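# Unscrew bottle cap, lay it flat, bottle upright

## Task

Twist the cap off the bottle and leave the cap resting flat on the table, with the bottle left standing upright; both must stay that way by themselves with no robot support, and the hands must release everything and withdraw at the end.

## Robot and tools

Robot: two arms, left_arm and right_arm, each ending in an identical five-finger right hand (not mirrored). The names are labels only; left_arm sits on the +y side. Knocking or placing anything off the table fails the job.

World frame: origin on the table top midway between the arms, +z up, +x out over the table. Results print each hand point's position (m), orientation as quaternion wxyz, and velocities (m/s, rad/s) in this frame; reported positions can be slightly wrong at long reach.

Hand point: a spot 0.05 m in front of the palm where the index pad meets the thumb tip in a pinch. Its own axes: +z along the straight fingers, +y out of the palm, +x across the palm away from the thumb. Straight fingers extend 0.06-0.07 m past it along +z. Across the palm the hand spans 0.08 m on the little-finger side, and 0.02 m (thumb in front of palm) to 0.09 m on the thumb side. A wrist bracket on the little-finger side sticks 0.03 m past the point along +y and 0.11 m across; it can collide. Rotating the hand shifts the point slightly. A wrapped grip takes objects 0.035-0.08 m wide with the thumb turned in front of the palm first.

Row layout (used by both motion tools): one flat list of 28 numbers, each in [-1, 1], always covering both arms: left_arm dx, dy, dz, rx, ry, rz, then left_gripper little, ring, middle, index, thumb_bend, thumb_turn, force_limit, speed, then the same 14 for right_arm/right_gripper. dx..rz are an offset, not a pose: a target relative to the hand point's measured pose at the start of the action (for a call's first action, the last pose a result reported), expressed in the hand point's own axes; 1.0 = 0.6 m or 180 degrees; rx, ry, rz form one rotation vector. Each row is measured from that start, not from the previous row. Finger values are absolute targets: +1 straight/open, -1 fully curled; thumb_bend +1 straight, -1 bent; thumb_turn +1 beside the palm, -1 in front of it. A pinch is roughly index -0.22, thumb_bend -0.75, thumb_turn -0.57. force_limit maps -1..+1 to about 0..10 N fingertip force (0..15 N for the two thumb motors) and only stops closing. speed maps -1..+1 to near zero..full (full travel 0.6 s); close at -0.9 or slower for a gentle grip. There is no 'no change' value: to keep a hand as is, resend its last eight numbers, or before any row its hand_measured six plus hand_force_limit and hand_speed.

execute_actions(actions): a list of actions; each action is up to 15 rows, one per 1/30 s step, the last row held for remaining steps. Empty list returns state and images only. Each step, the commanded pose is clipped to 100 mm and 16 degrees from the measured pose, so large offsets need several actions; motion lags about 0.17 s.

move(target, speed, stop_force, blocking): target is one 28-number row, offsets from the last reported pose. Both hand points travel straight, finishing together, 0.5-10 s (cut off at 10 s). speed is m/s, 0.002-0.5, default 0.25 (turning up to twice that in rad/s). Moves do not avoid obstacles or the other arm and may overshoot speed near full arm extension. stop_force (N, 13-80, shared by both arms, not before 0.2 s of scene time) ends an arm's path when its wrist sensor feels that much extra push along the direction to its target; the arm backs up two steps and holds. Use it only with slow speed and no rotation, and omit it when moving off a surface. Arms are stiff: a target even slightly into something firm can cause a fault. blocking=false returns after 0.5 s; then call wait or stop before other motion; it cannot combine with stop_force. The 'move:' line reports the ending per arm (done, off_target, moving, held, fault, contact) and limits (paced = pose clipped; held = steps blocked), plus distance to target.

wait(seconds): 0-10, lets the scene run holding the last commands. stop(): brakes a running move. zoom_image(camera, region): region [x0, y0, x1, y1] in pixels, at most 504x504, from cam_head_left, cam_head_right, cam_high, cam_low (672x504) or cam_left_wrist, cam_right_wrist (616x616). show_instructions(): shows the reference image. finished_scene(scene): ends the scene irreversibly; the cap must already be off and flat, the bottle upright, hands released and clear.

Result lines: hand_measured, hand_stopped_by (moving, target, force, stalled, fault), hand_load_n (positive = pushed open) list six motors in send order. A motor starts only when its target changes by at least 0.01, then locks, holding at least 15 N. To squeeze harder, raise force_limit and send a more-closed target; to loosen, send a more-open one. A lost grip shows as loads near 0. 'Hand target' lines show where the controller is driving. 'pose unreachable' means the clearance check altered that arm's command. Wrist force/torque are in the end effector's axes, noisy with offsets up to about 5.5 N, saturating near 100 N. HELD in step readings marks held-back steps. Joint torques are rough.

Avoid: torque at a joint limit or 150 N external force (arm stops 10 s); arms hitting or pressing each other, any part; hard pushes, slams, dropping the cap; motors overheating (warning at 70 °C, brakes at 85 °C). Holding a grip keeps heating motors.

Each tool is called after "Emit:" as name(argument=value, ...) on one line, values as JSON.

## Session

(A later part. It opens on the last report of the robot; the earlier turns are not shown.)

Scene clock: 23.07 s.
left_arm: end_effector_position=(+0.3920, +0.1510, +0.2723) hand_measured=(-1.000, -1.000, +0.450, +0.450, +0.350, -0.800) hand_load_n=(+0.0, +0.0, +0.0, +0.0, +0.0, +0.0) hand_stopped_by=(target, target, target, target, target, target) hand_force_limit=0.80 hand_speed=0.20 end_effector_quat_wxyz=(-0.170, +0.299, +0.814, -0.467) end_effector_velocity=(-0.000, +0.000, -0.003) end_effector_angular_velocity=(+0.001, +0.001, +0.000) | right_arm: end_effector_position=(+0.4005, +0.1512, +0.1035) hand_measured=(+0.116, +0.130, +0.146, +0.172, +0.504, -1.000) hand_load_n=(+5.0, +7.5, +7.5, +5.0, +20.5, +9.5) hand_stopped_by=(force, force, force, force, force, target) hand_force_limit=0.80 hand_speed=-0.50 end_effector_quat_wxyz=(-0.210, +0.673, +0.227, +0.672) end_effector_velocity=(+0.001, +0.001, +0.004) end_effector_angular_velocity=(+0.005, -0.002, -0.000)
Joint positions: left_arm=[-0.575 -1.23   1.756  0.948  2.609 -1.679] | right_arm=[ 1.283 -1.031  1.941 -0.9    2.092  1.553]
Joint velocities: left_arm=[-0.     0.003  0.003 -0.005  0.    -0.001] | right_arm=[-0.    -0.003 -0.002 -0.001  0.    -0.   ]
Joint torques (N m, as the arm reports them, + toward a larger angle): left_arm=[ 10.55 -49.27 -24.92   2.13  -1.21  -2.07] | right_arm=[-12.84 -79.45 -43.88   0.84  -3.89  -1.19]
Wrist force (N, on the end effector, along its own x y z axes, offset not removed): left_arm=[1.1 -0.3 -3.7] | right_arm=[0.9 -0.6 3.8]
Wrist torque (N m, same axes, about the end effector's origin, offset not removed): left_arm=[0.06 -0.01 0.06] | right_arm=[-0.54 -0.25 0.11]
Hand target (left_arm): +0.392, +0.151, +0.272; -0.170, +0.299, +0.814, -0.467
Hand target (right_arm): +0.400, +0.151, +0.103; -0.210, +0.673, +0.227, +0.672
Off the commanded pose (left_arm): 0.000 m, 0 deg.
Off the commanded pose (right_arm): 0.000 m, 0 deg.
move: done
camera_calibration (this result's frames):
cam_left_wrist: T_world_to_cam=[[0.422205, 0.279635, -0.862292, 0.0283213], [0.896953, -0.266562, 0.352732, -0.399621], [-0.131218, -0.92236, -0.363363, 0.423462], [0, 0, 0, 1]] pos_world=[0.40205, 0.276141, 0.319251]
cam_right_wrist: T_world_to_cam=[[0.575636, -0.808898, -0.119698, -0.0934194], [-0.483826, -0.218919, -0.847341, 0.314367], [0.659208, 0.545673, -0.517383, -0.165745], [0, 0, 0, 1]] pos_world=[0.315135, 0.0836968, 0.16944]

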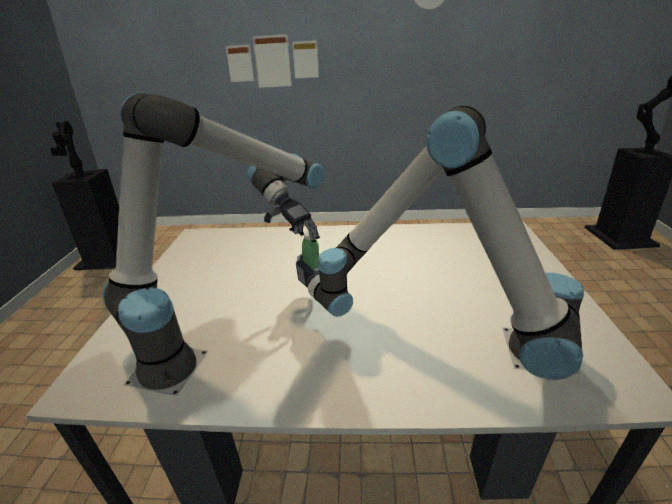

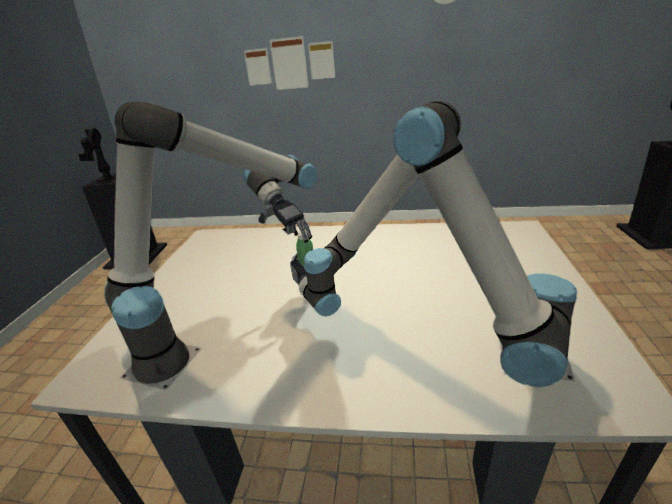

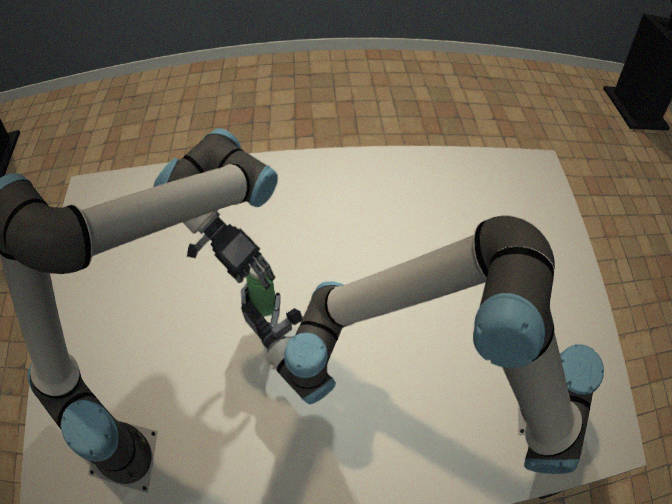

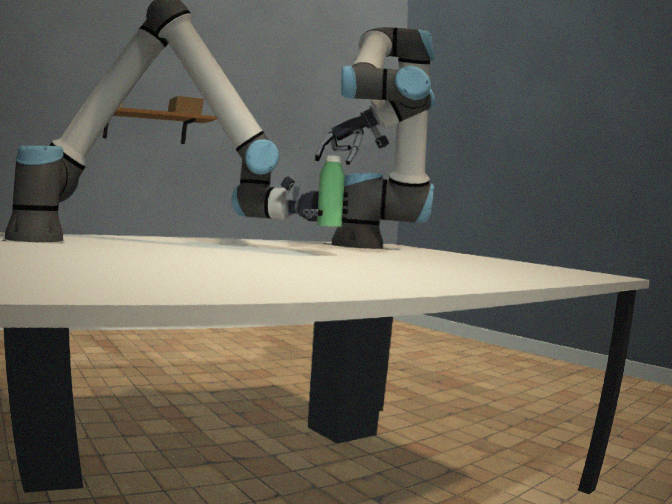

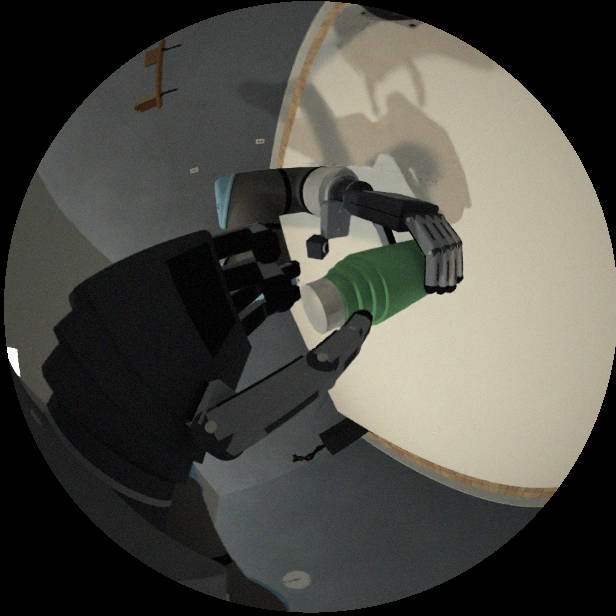

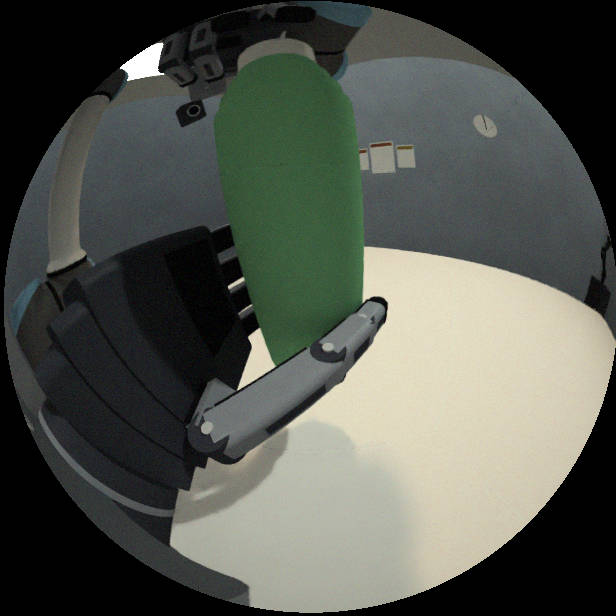

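Emit:
move(target=[0,0.003,0.002,0,0,0,-1,-1,-0.6,-0.6,-0.9,-0.8,0.8,-0.6,0,0,0,0,0,0,-1,-1,-1,-1,-0.6,-1,0.8,-0.5])

Emit:
move(target=[0,-0.006,-0.0035,0,-0.58,-0.335,-1,-1,-0.6,-0.6,-0.9,-0.8,0.8,-0.6,0,0,0,0,0,0,-1,-1,-1,-1,-0.6,-1,0.8,-0.5], speed=0.4)

Emit:
move(target=[0,0,0,0,0,0,-1,-1,0.45,0.45,0.35,-0.8,0.8,0.2,0,0,0,0,0,0,-1,-1,-1,-1,-0.6,-1,0.8,-0.5])

Scene clock: 25.17 s.
left_arm: end_effector_position=(+0.3919, +0.1509, +0.2701) hand_measured=(-1.000, -1.000, -0.600, +0.168, -0.202, -0.800) hand_load_n=(+0.0, +0.0, +0.5, +13.5, +12.5, -3.0) hand_stopped_by=(target, target, target, force, force, target) hand_force_limit=0.80 hand_speed=-0.60 end_effector_quat_wxyz=(-0.170, +0.299, +0.814, -0.467) end_effector_velocity=(+0.000, -0.000, -0.000) end_effector_angular_velocity=(+0.000, -0.000, -0.000) | right_arm: end_effector_position=(+0.4005, +0.1512, +0.1035) hand_measured=(+0.116, +0.132, +0.146, +0.172, +0.504, -1.000) hand_load_n=(+6.5, +7.5, +6.5, +3.5, +19.5, +10.5) hand_stopped_by=(force, force, force, force, force, target) hand_force_limit=0.80 hand_speed=-0.50 end_effector_quat_wxyz=(-0.210, +0.673, +0.227, +0.672) end_effector_velocity=(+0.000, -0.000, -0.000) end_effector_angular_velocity=(-0.001, +0.000, -0.000)
Joint positions: left_arm=[-0.575 -1.228  1.758  0.944  2.609 -1.68 ] | right_arm=[ 1.283 -1.031  1.941 -0.9    2.092  1.553]
Joint velocities: left_arm=[-0.     0.001 -0.001 -0.    -0.    -0.   ] | right_arm=[-0.     0.    -0.     0.001  0.     0.   ]
Joint torques (N m, as the arm reports them, + toward a larger angle): left_arm=[-12.58 -54.85 -30.75   2.09   2.54  -1.6 ] | right_arm=[  1.13 -76.64 -26.1    0.43   3.17  -0.8 ]
Wrist force (N, on the end effector, along its own x y z axes, offset not removed): left_arm=[0.3 4.9 -1.2] | right_arm=[6.8 -0.9 -3.4]
Wrist torque (N m, same axes, about the end effector's origin, offset not removed): left_arm=[0.00 0.34 -0.08] | right_arm=[-0.47 -0.03 0.40]
Hand target (left_arm): +0.392, +0.151, +0.270; -0.170, +0.299, +0.814, -0.467
Hand target (right_arm): +0.400, +0.151, +0.103; -0.210, +0.673, +0.227, +0.672
Off the commanded pose (left_arm): 0.000 m, 0 deg.
Off the commanded pose (right_arm): 0.000 m, 0 deg.
move: done
camera_calibration (this result's frames):
cam_left_wrist: T_world_to_cam=[[0.422222, 0.279695, -0.862264, 0.0264626], [0.896948, -0.266572, 0.352737, -0.398807], [-0.131197, -0.922339, -0.363424, 0.422582], [0, 0, 0, 1]] pos_world=[0.401977, 0.276052, 0.317068]
cam_right_wrist: T_world_to_cam=[[0.57567, -0.80887, -0.119721, -0.0934176], [-0.483802, -0.218903, -0.847359, 0.314395], [0.659196, 0.545721, -0.517349, -0.16577], [0, 0, 0, 1]] pos_world=[0.315158, 0.0837236, 0.169461]

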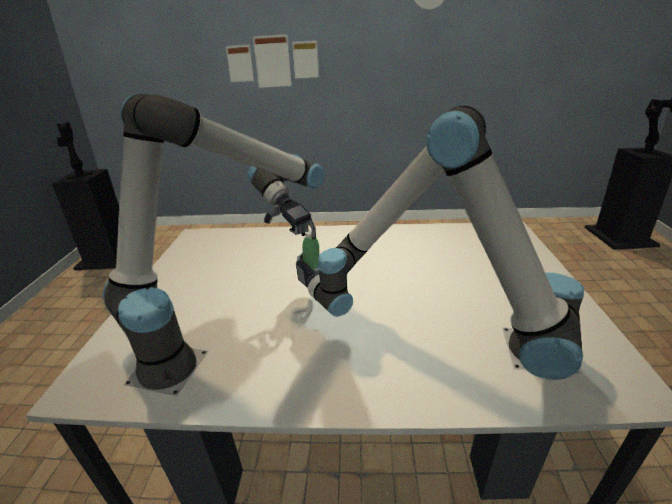

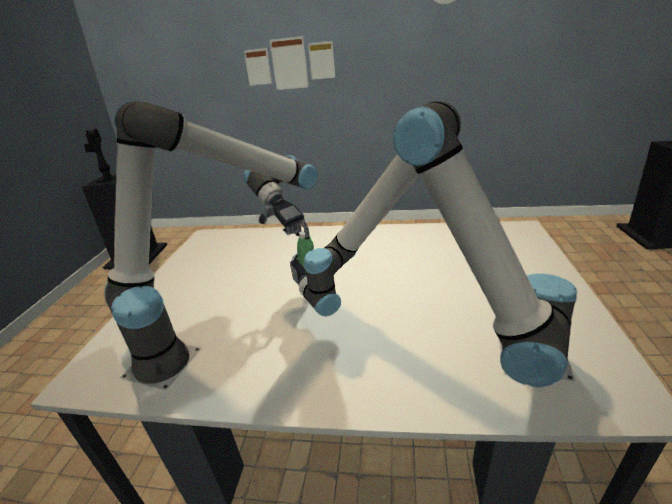

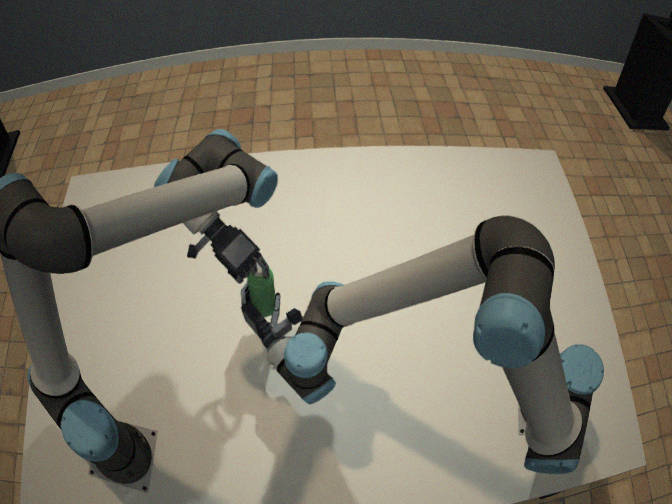

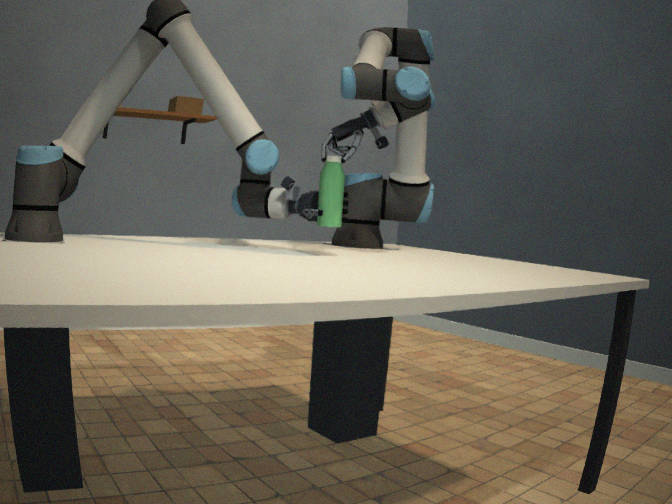

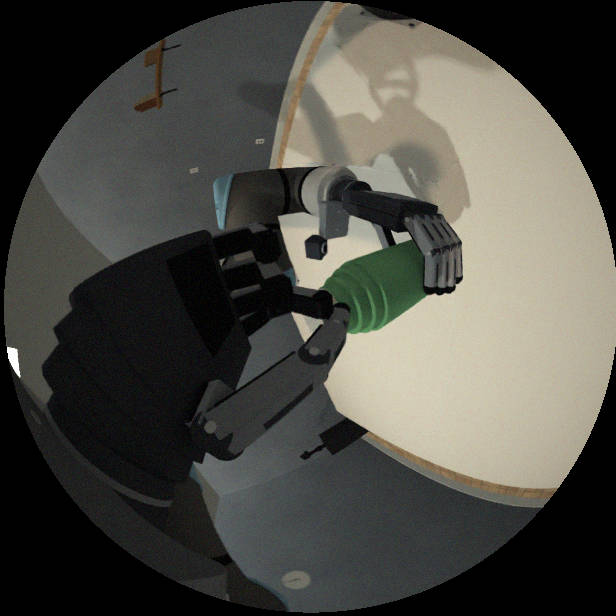

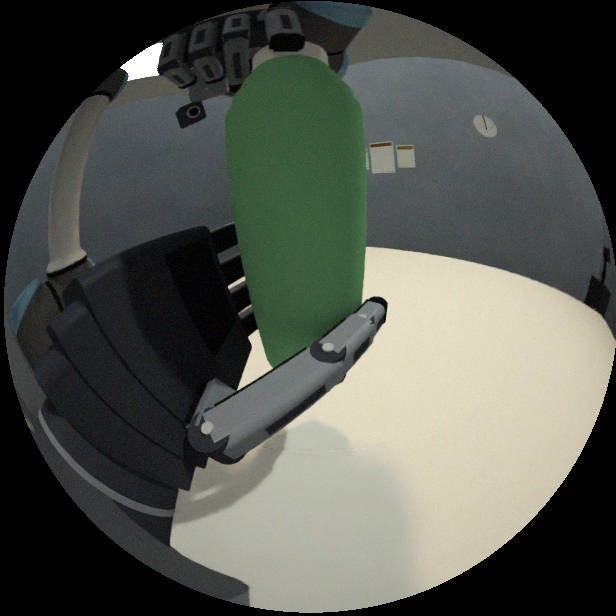

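Scene clock: 28.60 s.
left_arm: end_effector_position=(+0.3922, +0.1509, +0.2745) hand_measured=(-1.000, -1.000, -0.600, +0.166, -0.208, -0.800) hand_load_n=(+0.0, +0.0, +0.0, +3.0, +0.0, +0.5) hand_stopped_by=(target, target, target, force, force, target) hand_force_limit=0.80 hand_speed=-0.60 end_effector_quat_wxyz=(-0.325, +0.557, -0.661, +0.384) end_effector_velocity=(-0.000, +0.001, -0.002) end_effector_angular_velocity=(+0.005, +0.005, +0.011) | right_arm: end_effector_position=(+0.4005, +0.1512, +0.1034) hand_measured=(+0.366, +0.284, +0.164, +0.172, +0.508, -1.000) hand_load_n=(+22.0, +20.5, +22.0, +0.0, +27.0, -14.0) hand_stopped_by=(force, force, force, force, force, target) hand_force_limit=0.80 hand_speed=-0.50 end_effector_quat_wxyz=(-0.210, +0.673, +0.228, +0.672) end_effector_velocity=(-0.000, -0.000, -0.000) end_effector_angular_velocity=(-0.001, +0.000, +0.000)
Joint positions: left_arm=[-1.264 -1.452  1.955  0.596  0.588 -4.161] | right_arm=[ 1.283 -1.031  1.941 -0.9    2.092  1.553]
Joint velocities: left_arm=[ 0.001  0.008 -0.003  0.017 -0.001 -0.02 ] | right_arm=[ 0.     0.     0.     0.001 -0.    -0.   ]
Joint torques (N m, as the arm reports them, + toward a larger angle): left_arm=[ 34.92 -23.47  -8.02  12.25  -5.58  -0.74] | right_arm=[ -1.39 -86.81 -26.71  -5.32  11.16  -0.89]
Wrist force (N, on the end effector, along its own x y z axes, offset not removed): left_arm=[43.1 -24.7 -13.8] | right_arm=[-21.6 -29.4 31.9]
Wrist torque (N m, same axes, about the end effector's origin, offset not removed): left_arm=[0.80 1.63 0.25] | right_arm=[1.42 -6.14 -4.35]
Hand target (left_arm): +0.392, +0.151, +0.274; +0.325, -0.557, +0.661, -0.384
Hand target (right_arm): +0.401, +0.151, +0.103; -0.210, +0.673, +0.227, +0.672
Off the commanded pose (left_arm): 0.000 m, 0 deg.
Off the commanded pose (right_arm): 0.000 m, 0 deg.
move: done
camera_calibration (this result's frames):
cam_left_wrist: T_world_to_cam=[[-0.443923, 0.219297, -0.868816, 0.380731], [-0.22999, 0.909224, 0.34701, -0.134467], [0.866047, 0.353865, -0.35319, -0.162308], [0, 0, 0, 1]] pos_world=[0.278656, 0.0962026, 0.320121]
cam_right_wrist: T_world_to_cam=[[0.575767, -0.808805, -0.119695, -0.0934424], [-0.483794, -0.219003, -0.847337, 0.314379], [0.659117, 0.545777, -0.51739, -0.165761], [0, 0, 0, 1]] pos_world=[0.315152, 0.0837418, 0.169437]

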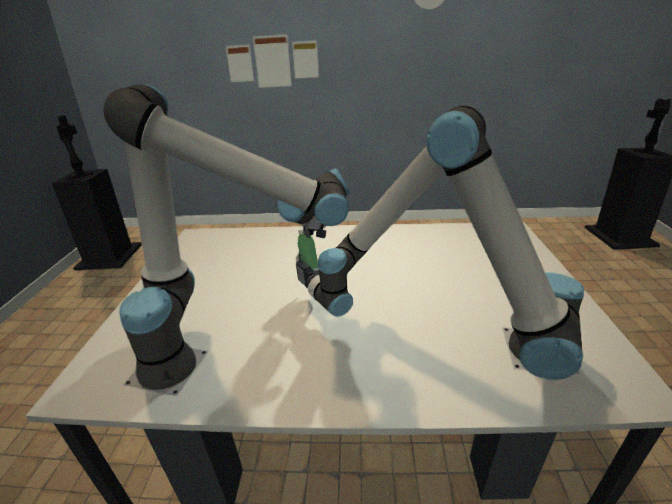

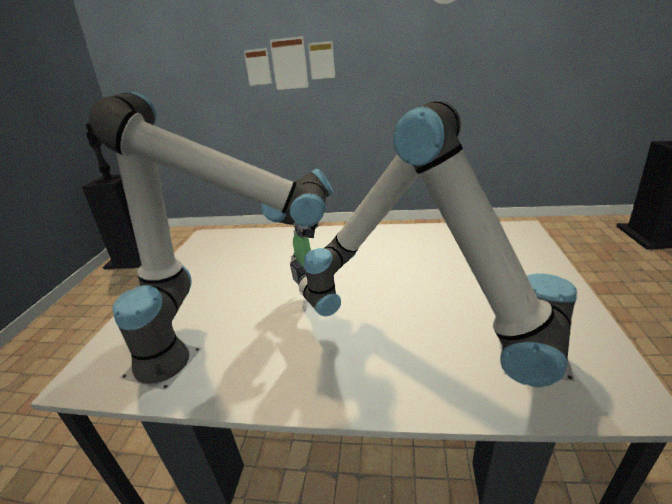

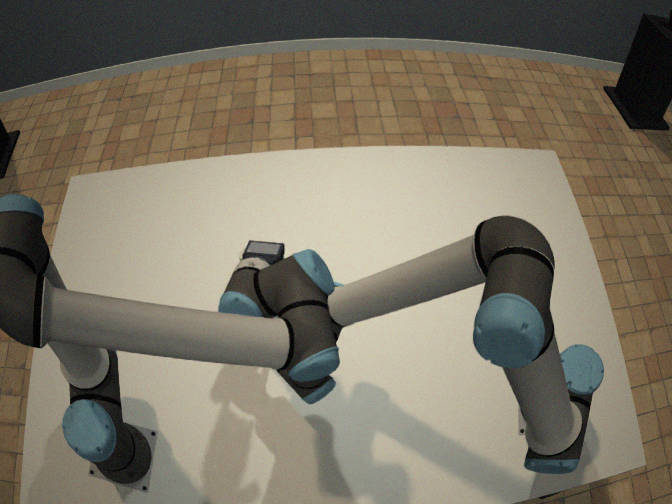

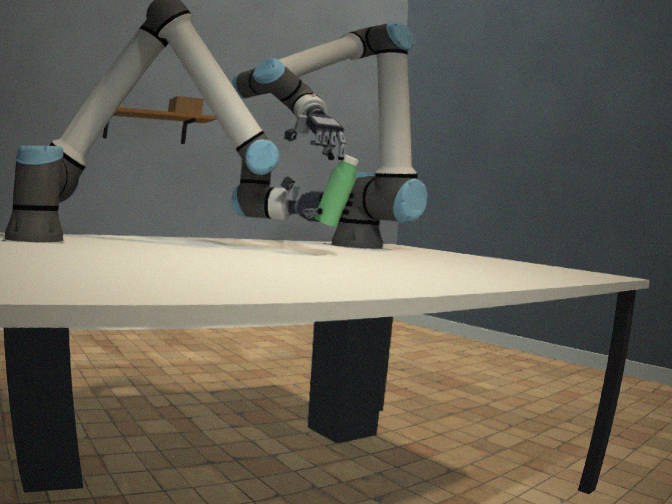

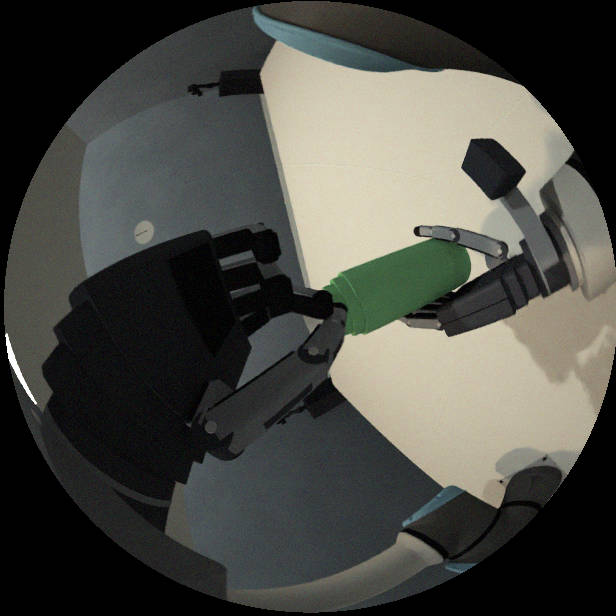

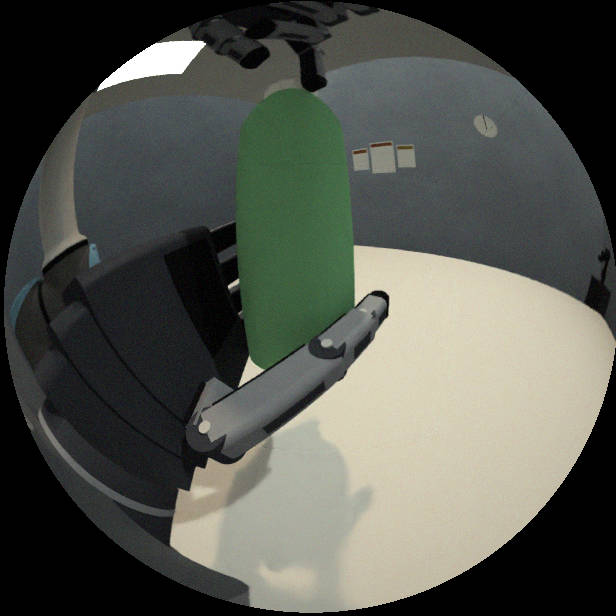

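Scene clock: 29.40 s.
left_arm: end_effector_position=(+0.3922, +0.1509, +0.2745) hand_measured=(-1.000, -1.000, +0.450, +0.260, +0.350, -0.800) hand_load_n=(+0.0, +0.0, +0.0, -12.0, +0.0, +0.0) hand_stopped_by=(target, target, target, stalled, target, target) hand_force_limit=0.80 hand_speed=0.20 end_effector_quat_wxyz=(-0.325, +0.557, -0.661, +0.384) end_effector_velocity=(+0.000, +0.000, +0.000) end_effector_angular_velocity=(-0.002, -0.000, +0.000) | right_arm: end_effector_position=(+0.4005, +0.1513, +0.1035) hand_measured=(+0.370, +0.290, +0.166, +0.172, +0.508, -1.000) hand_load_n=(+21.5, +20.5, +22.0, +0.0, +29.0, -14.0) hand_stopped_by=(force, force, force, force, force, target) hand_force_limit=0.80 hand_speed=-0.50 end_effector_quat_wxyz=(-0.210, +0.673, +0.227, +0.672) end_effector_velocity=(-0.000, -0.001, -0.002) end_effector_angular_velocity=(-0.002, +0.001, -0.001)
Joint positions: left_arm=[-1.264 -1.452  1.955  0.596  0.588 -4.161] | right_arm=[ 1.283 -1.031  1.941 -0.9    2.092  1.553]
Joint velocities: left_arm=[ 0.    -0.001  0.    -0.002 -0.     0.   ] | right_arm=[-0.     0.002  0.001  0.     0.     0.   ]
Joint torques (N m, as the arm reports them, + toward a larger angle): left_arm=[ 28.36 -54.6   -9.42   9.22 -10.3    3.83] | right_arm=[  0.09 -78.11 -14.1   -1.92  11.08  -1.21]
Wrist force (N, on the end effector, along its own x y z axes, offset not removed): left_arm=[38.0 6.3 -12.0] | right_arm=[5.6 -22.4 33.0]
Wrist torque (N m, same axes, about the end effector's origin, offset not removed): left_arm=[-0.08 1.68 0.17] | right_arm=[0.58 -5.66 -2.85]
Hand target (left_arm): +0.392, +0.151, +0.275; +0.325, -0.557, +0.661, -0.384
Hand target (right_arm): +0.401, +0.151, +0.103; -0.210, +0.673, +0.228, +0.672
Off the commanded pose (left_arm): 0.000 m, 0 deg.
Off the commanded pose (right_arm): 0.000 m, 0 deg.
move: done
camera_calibration (this result's frames):
cam_left_wrist: T_world_to_cam=[[-0.44398, 0.219306, -0.868785, 0.380725], [-0.229961, 0.909223, 0.347032, -0.134483], [0.866025, 0.353862, -0.353245, -0.162291], [0, 0, 0, 1]] pos_world=[0.278657, 0.0962083, 0.320109]
cam_right_wrist: T_world_to_cam=[[0.575772, -0.808792, -0.119753, -0.0934123], [-0.483755, -0.218914, -0.847383, 0.314418], [0.659141, 0.545831, -0.517302, -0.165793], [0, 0, 0, 1]] pos_world=[0.315167, 0.0837745, 0.169481]

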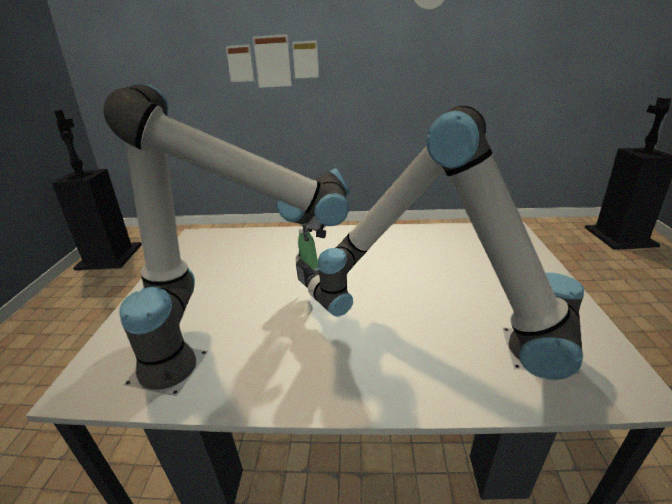

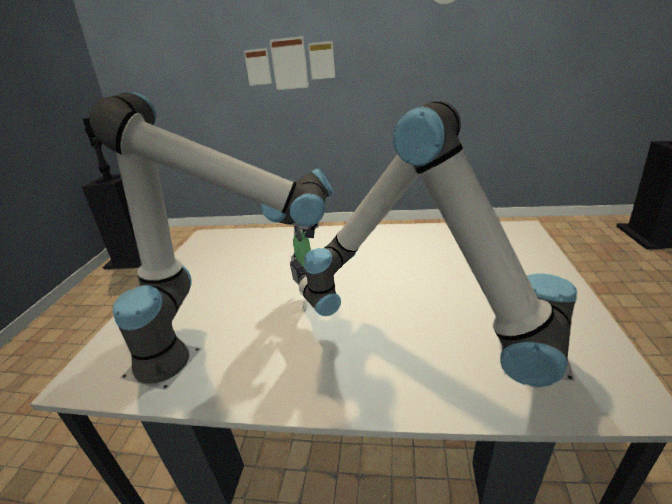

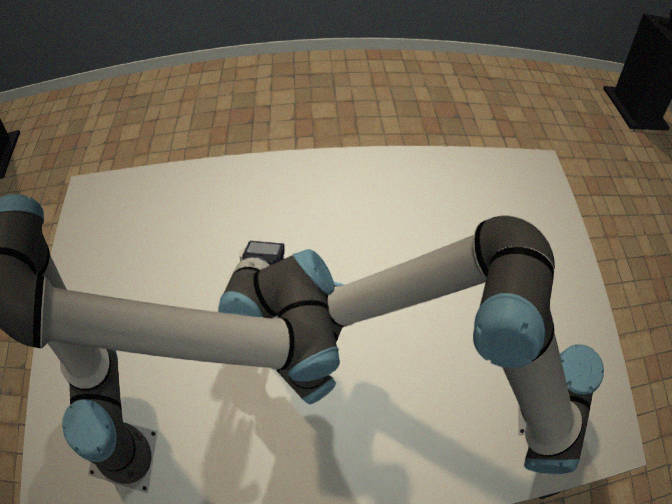

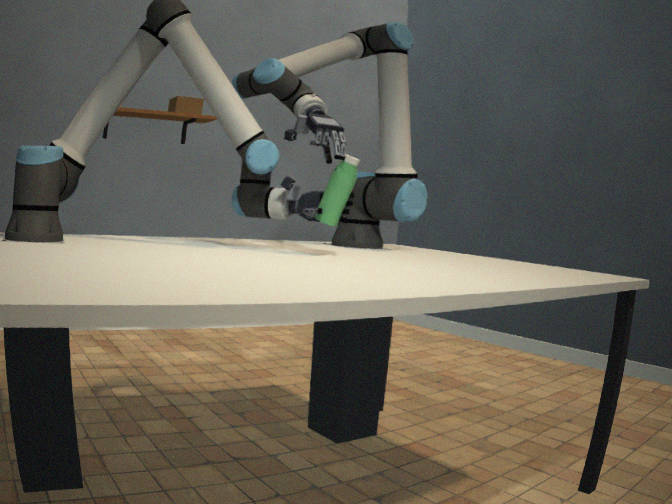

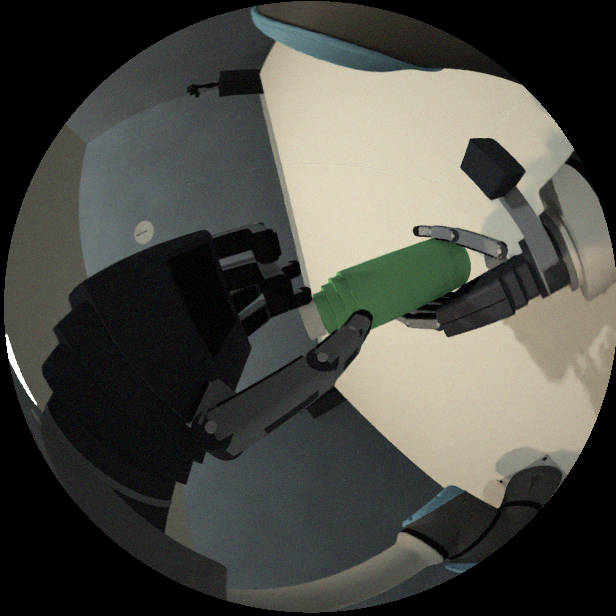

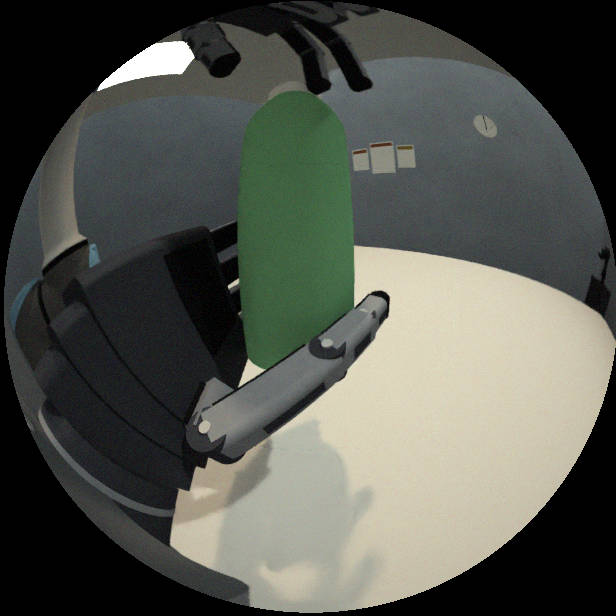

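Emit:
move(target=[0.05,-0.1,-0.058,0,0,0,-1,-1,0.45,0.45,0.35,-0.8,0.8,0.2,0,0,0,0,0,0,-0.98,-0.98,-0.98,-0.98,-0.62,-1,1,-0.3], speed=0.1)

Emit:
move(target=[0,0,0,0,0,0,-1,-1,0.45,0.45,0.35,-0.8,0.8,0.2,0,0,0,0,0,0,-1,-1,-1,-1,-0.64,-1,1,-0.3])

Scene clock: 30.87 s.
left_arm: end_effector_position=(+0.3865, +0.1214, +0.3434) hand_measured=(-1.000, -1.000, +0.450, +0.260, +0.350, -0.800) hand_load_n=(+0.0, +0.0, +0.0, +0.0, +0.0, +0.0) hand_stopped_by=(target, target, target, stalled, target, target) hand_force_limit=0.80 hand_speed=0.20 end_effector_quat_wxyz=(-0.325, +0.557, -0.661, +0.384) end_effector_velocity=(-0.001, -0.002, +0.002) end_effector_angular_velocity=(+0.001, +0.001, -0.000) | right_arm: end_effector_position=(+0.4005, +0.1512, +0.1035) hand_measured=(+0.368, +0.286, +0.166, +0.040, +0.510, -1.000) hand_load_n=(+0.0, +2.0, +11.5, +15.0, +25.5, +5.5) hand_stopped_by=(force, force, force, force, force, target) hand_force_limit=1.00 hand_speed=-0.30 end_effector_quat_wxyz=(-0.210, +0.673, +0.227, +0.672) end_effector_velocity=(-0.000, -0.000, +0.000) end_effector_angular_velocity=(+0.000, +0.000, +0.000)
Joint positions: left_arm=[-1.282 -1.459  1.835  0.748  0.579 -4.191] | right_arm=[ 1.283 -1.031  1.941 -0.9    2.092  1.553]
Joint velocities: left_arm=[-0.001  0.001 -0.005  0.007 -0.    -0.002] | right_arm=[-0.    -0.001  0.001  0.    -0.     0.   ]
Joint torques (N m, as the arm reports them, + toward a larger angle): left_arm=[-11.84 -34.86 -43.6    5.1   -4.32  -1.9 ] | right_arm=[ -2.57 -77.51 -30.11  -1.23  -4.21  -1.41]
Wrist force (N, on the end effector, along its own x y z axes, offset not removed): left_arm=[0.1 0.3 -4.6] | right_arm=[1.8 -4.1 -2.7]
Wrist torque (N m, same axes, about the end effector's origin, offset not removed): left_arm=[0.13 0.15 0.08] | right_arm=[-0.58 -0.22 0.06]
Hand target (left_arm): +0.386, +0.121, +0.344; +0.325, -0.557, +0.661, -0.384
Hand target (right_arm): +0.401, +0.151, +0.104; -0.210, +0.673, +0.227, +0.672
Off the commanded pose (left_arm): 0.000 m, 0 deg.
Off the commanded pose (right_arm): 0.000 m, 0 deg.
move: done
camera_calibration (this result's frames):
cam_left_wrist: T_world_to_cam=[[-0.443915, 0.219285, -0.868823, 0.44458], [-0.229881, 0.909274, 0.34695, -0.132873], [0.866079, 0.353743, -0.353231, -0.122589], [0, 0, 0, 1]] pos_world=[0.272983, 0.0666933, 0.389059]
cam_right_wrist: T_world_to_cam=[[0.575765, -0.808803, -0.119716, -0.0934395], [-0.483781, -0.218968, -0.847354, 0.314382], [0.659129, 0.545793, -0.517358, -0.165764], [0, 0, 0, 1]] pos_world=[0.315151, 0.0837379, 0.169448]

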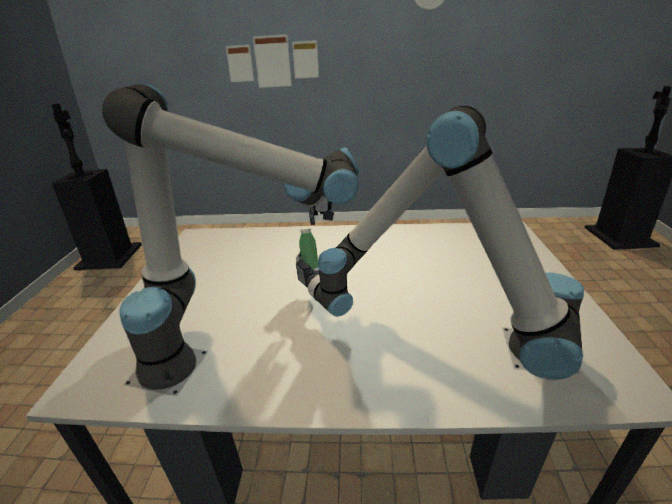

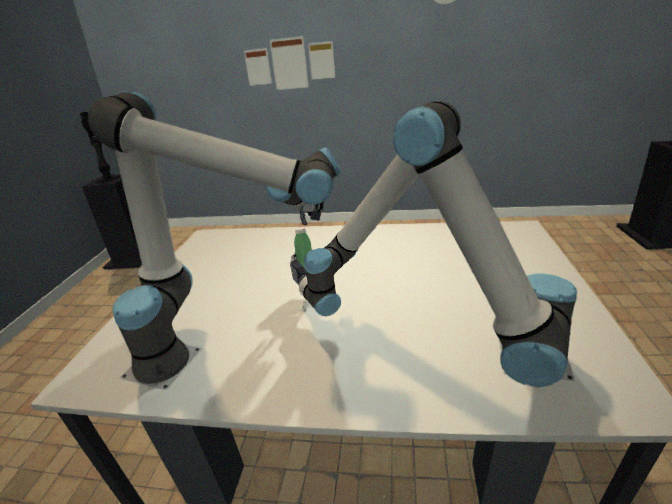

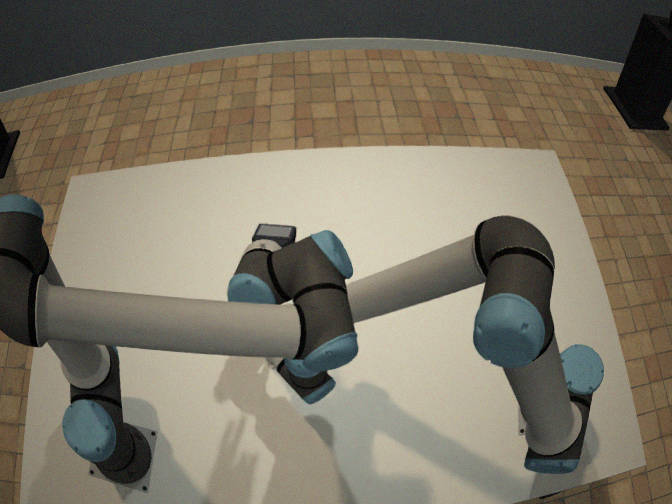

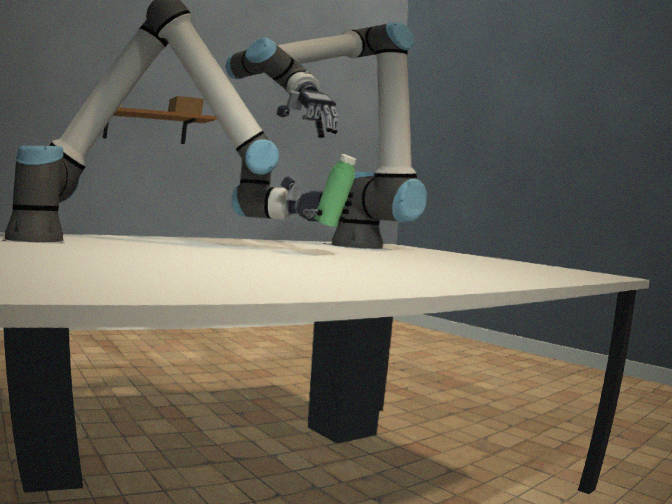

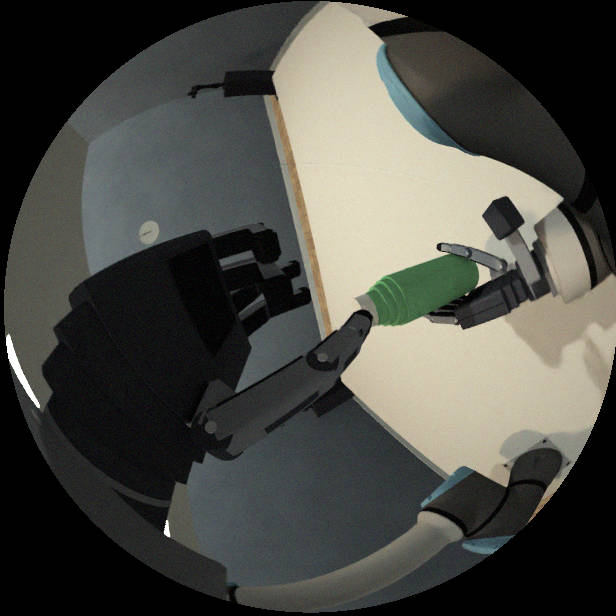

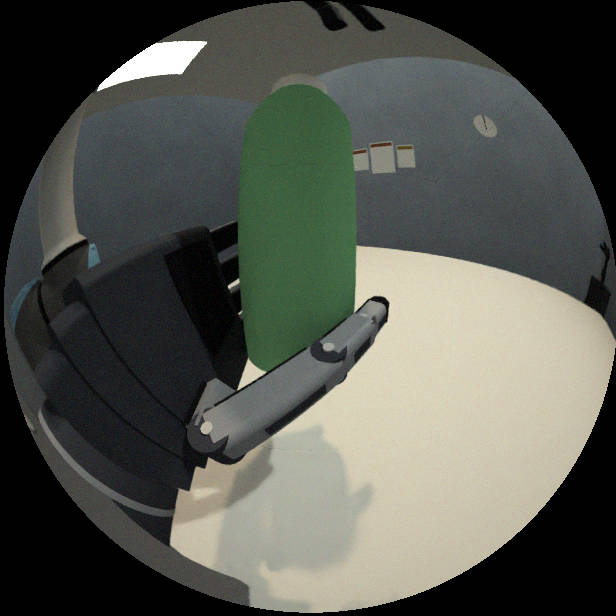

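Scene clock: 31.37 s.
left_arm: end_effector_position=(+0.3865, +0.1213, +0.3435) hand_measured=(-1.000, -1.000, +0.450, +0.260, +0.350, -0.800) hand_load_n=(+0.0, +0.0, +0.0, +0.0, +0.0, +0.0) hand_stopped_by=(target, target, target, stalled, target, target) hand_force_limit=0.80 hand_speed=0.20 end_effector_quat_wxyz=(-0.325, +0.557, -0.661, +0.384) end_effector_velocity=(+0.000, +0.000, -0.000) end_effector_angular_velocity=(+0.001, -0.001, +0.000) | right_arm: end_effector_position=(+0.4005, +0.1512, +0.1035) hand_measured=(+0.236, +0.220, +0.162, +0.040, +0.510, -1.000) hand_load_n=(+11.5, +0.0, +0.0, +12.5, +22.0, +9.0) hand_stopped_by=(force, force, force, force, force, target) hand_force_limit=1.00 hand_speed=-0.30 end_effector_quat_wxyz=(-0.210, +0.673, +0.227, +0.672) end_effector_velocity=(+0.000, -0.000, +0.000) end_effector_angular_velocity=(-0.001, +0.000, +0.000)
Joint positions: left_arm=[-1.282 -1.459  1.835  0.748  0.579 -4.191] | right_arm=[ 1.283 -1.031  1.941 -0.9    2.092  1.553]
Joint velocities: left_arm=[ 0.     0.     0.    -0.    -0.001  0.001] | right_arm=[-0.    -0.001 -0.     0.002 -0.    -0.   ]
Joint torques (N m, as the arm reports them, + toward a larger angle): left_arm=[ -5.14 -42.33 -29.52   1.14  -3.69   1.4 ] | right_arm=[ -0.88 -76.49 -31.63  -0.79  -3.73  -1.53]
Wrist force (N, on the end effector, along its own x y z axes, offset not removed): left_arm=[-1.7 2.1 -2.8] | right_arm=[1.8 1.3 0.5]
Wrist torque (N m, same axes, about the end effector's origin, offset not removed): left_arm=[0.34 0.40 -0.16] | right_arm=[0.01 0.00 0.08]
Hand target (left_arm): +0.387, +0.121, +0.343; +0.325, -0.557, +0.661, -0.384
Hand target (right_arm): +0.401, +0.151, +0.103; -0.210, +0.673, +0.227, +0.672
Off the commanded pose (left_arm): 0.000 m, 0 deg.
Off the commanded pose (right_arm): 0.000 m, 0 deg.
move: done
camera_calibration (this result's frames):
cam_left_wrist: T_world_to_cam=[[-0.443923, 0.219235, -0.868832, 0.444623], [-0.2299, 0.909286, 0.346908, -0.132828], [0.866071, 0.353745, -0.353251, -0.122546], [0, 0, 0, 1]] pos_world=[0.272975, 0.0666522, 0.389092]
cam_right_wrist: T_world_to_cam=[[0.575768, -0.808801, -0.119716, -0.09344], [-0.48378, -0.21897, -0.847354, 0.314382], [0.659127, 0.545796, -0.517358, -0.165763], [0, 0, 0, 1]] pos_world=[0.315151, 0.0837386, 0.169448]

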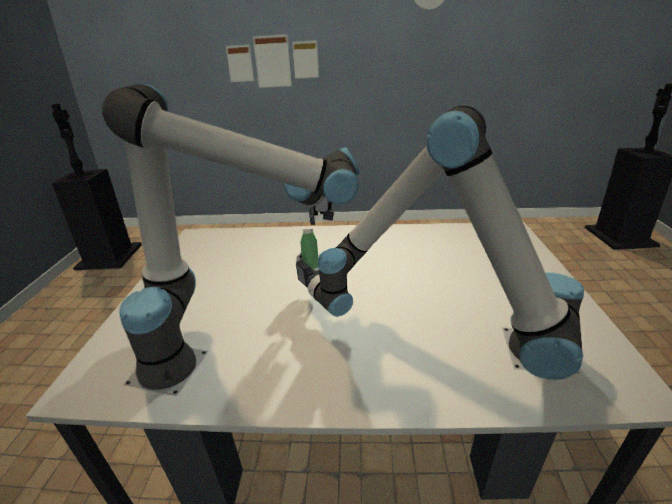

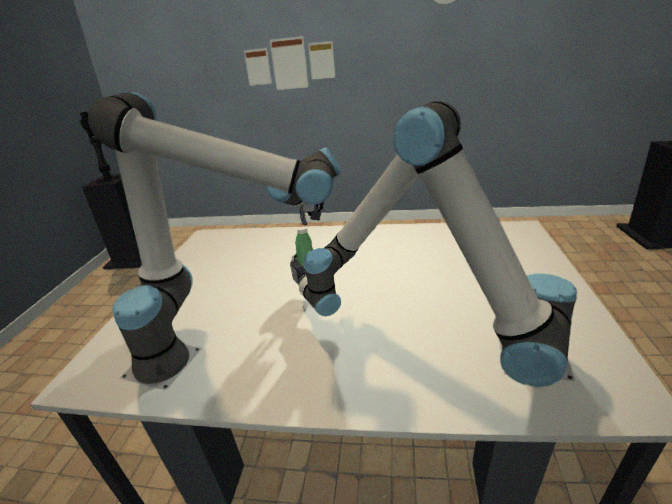

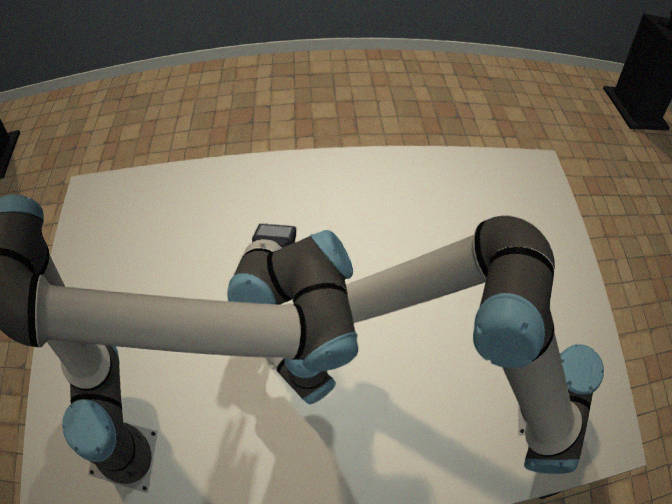

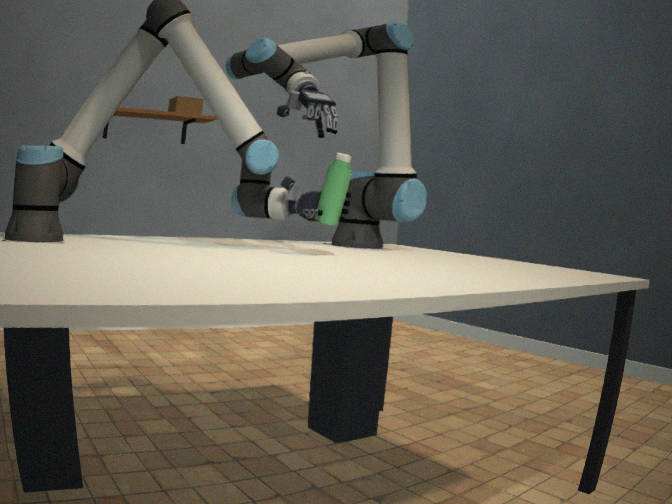

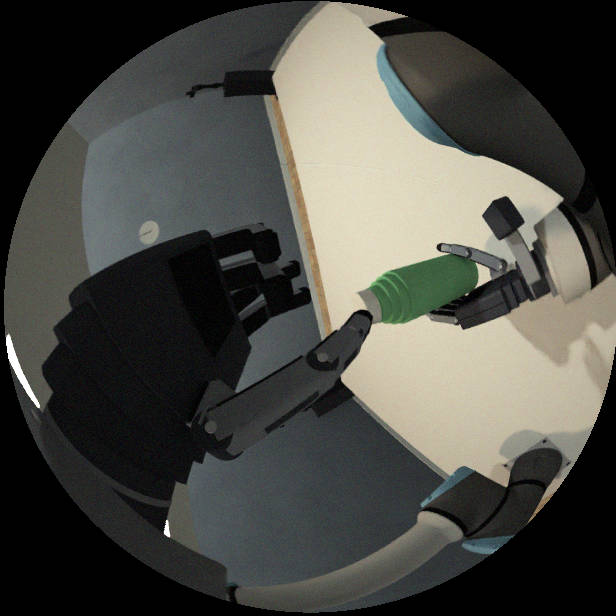

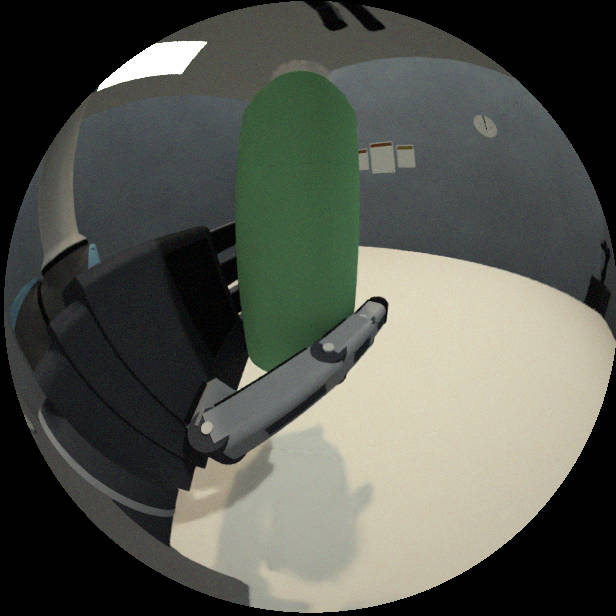

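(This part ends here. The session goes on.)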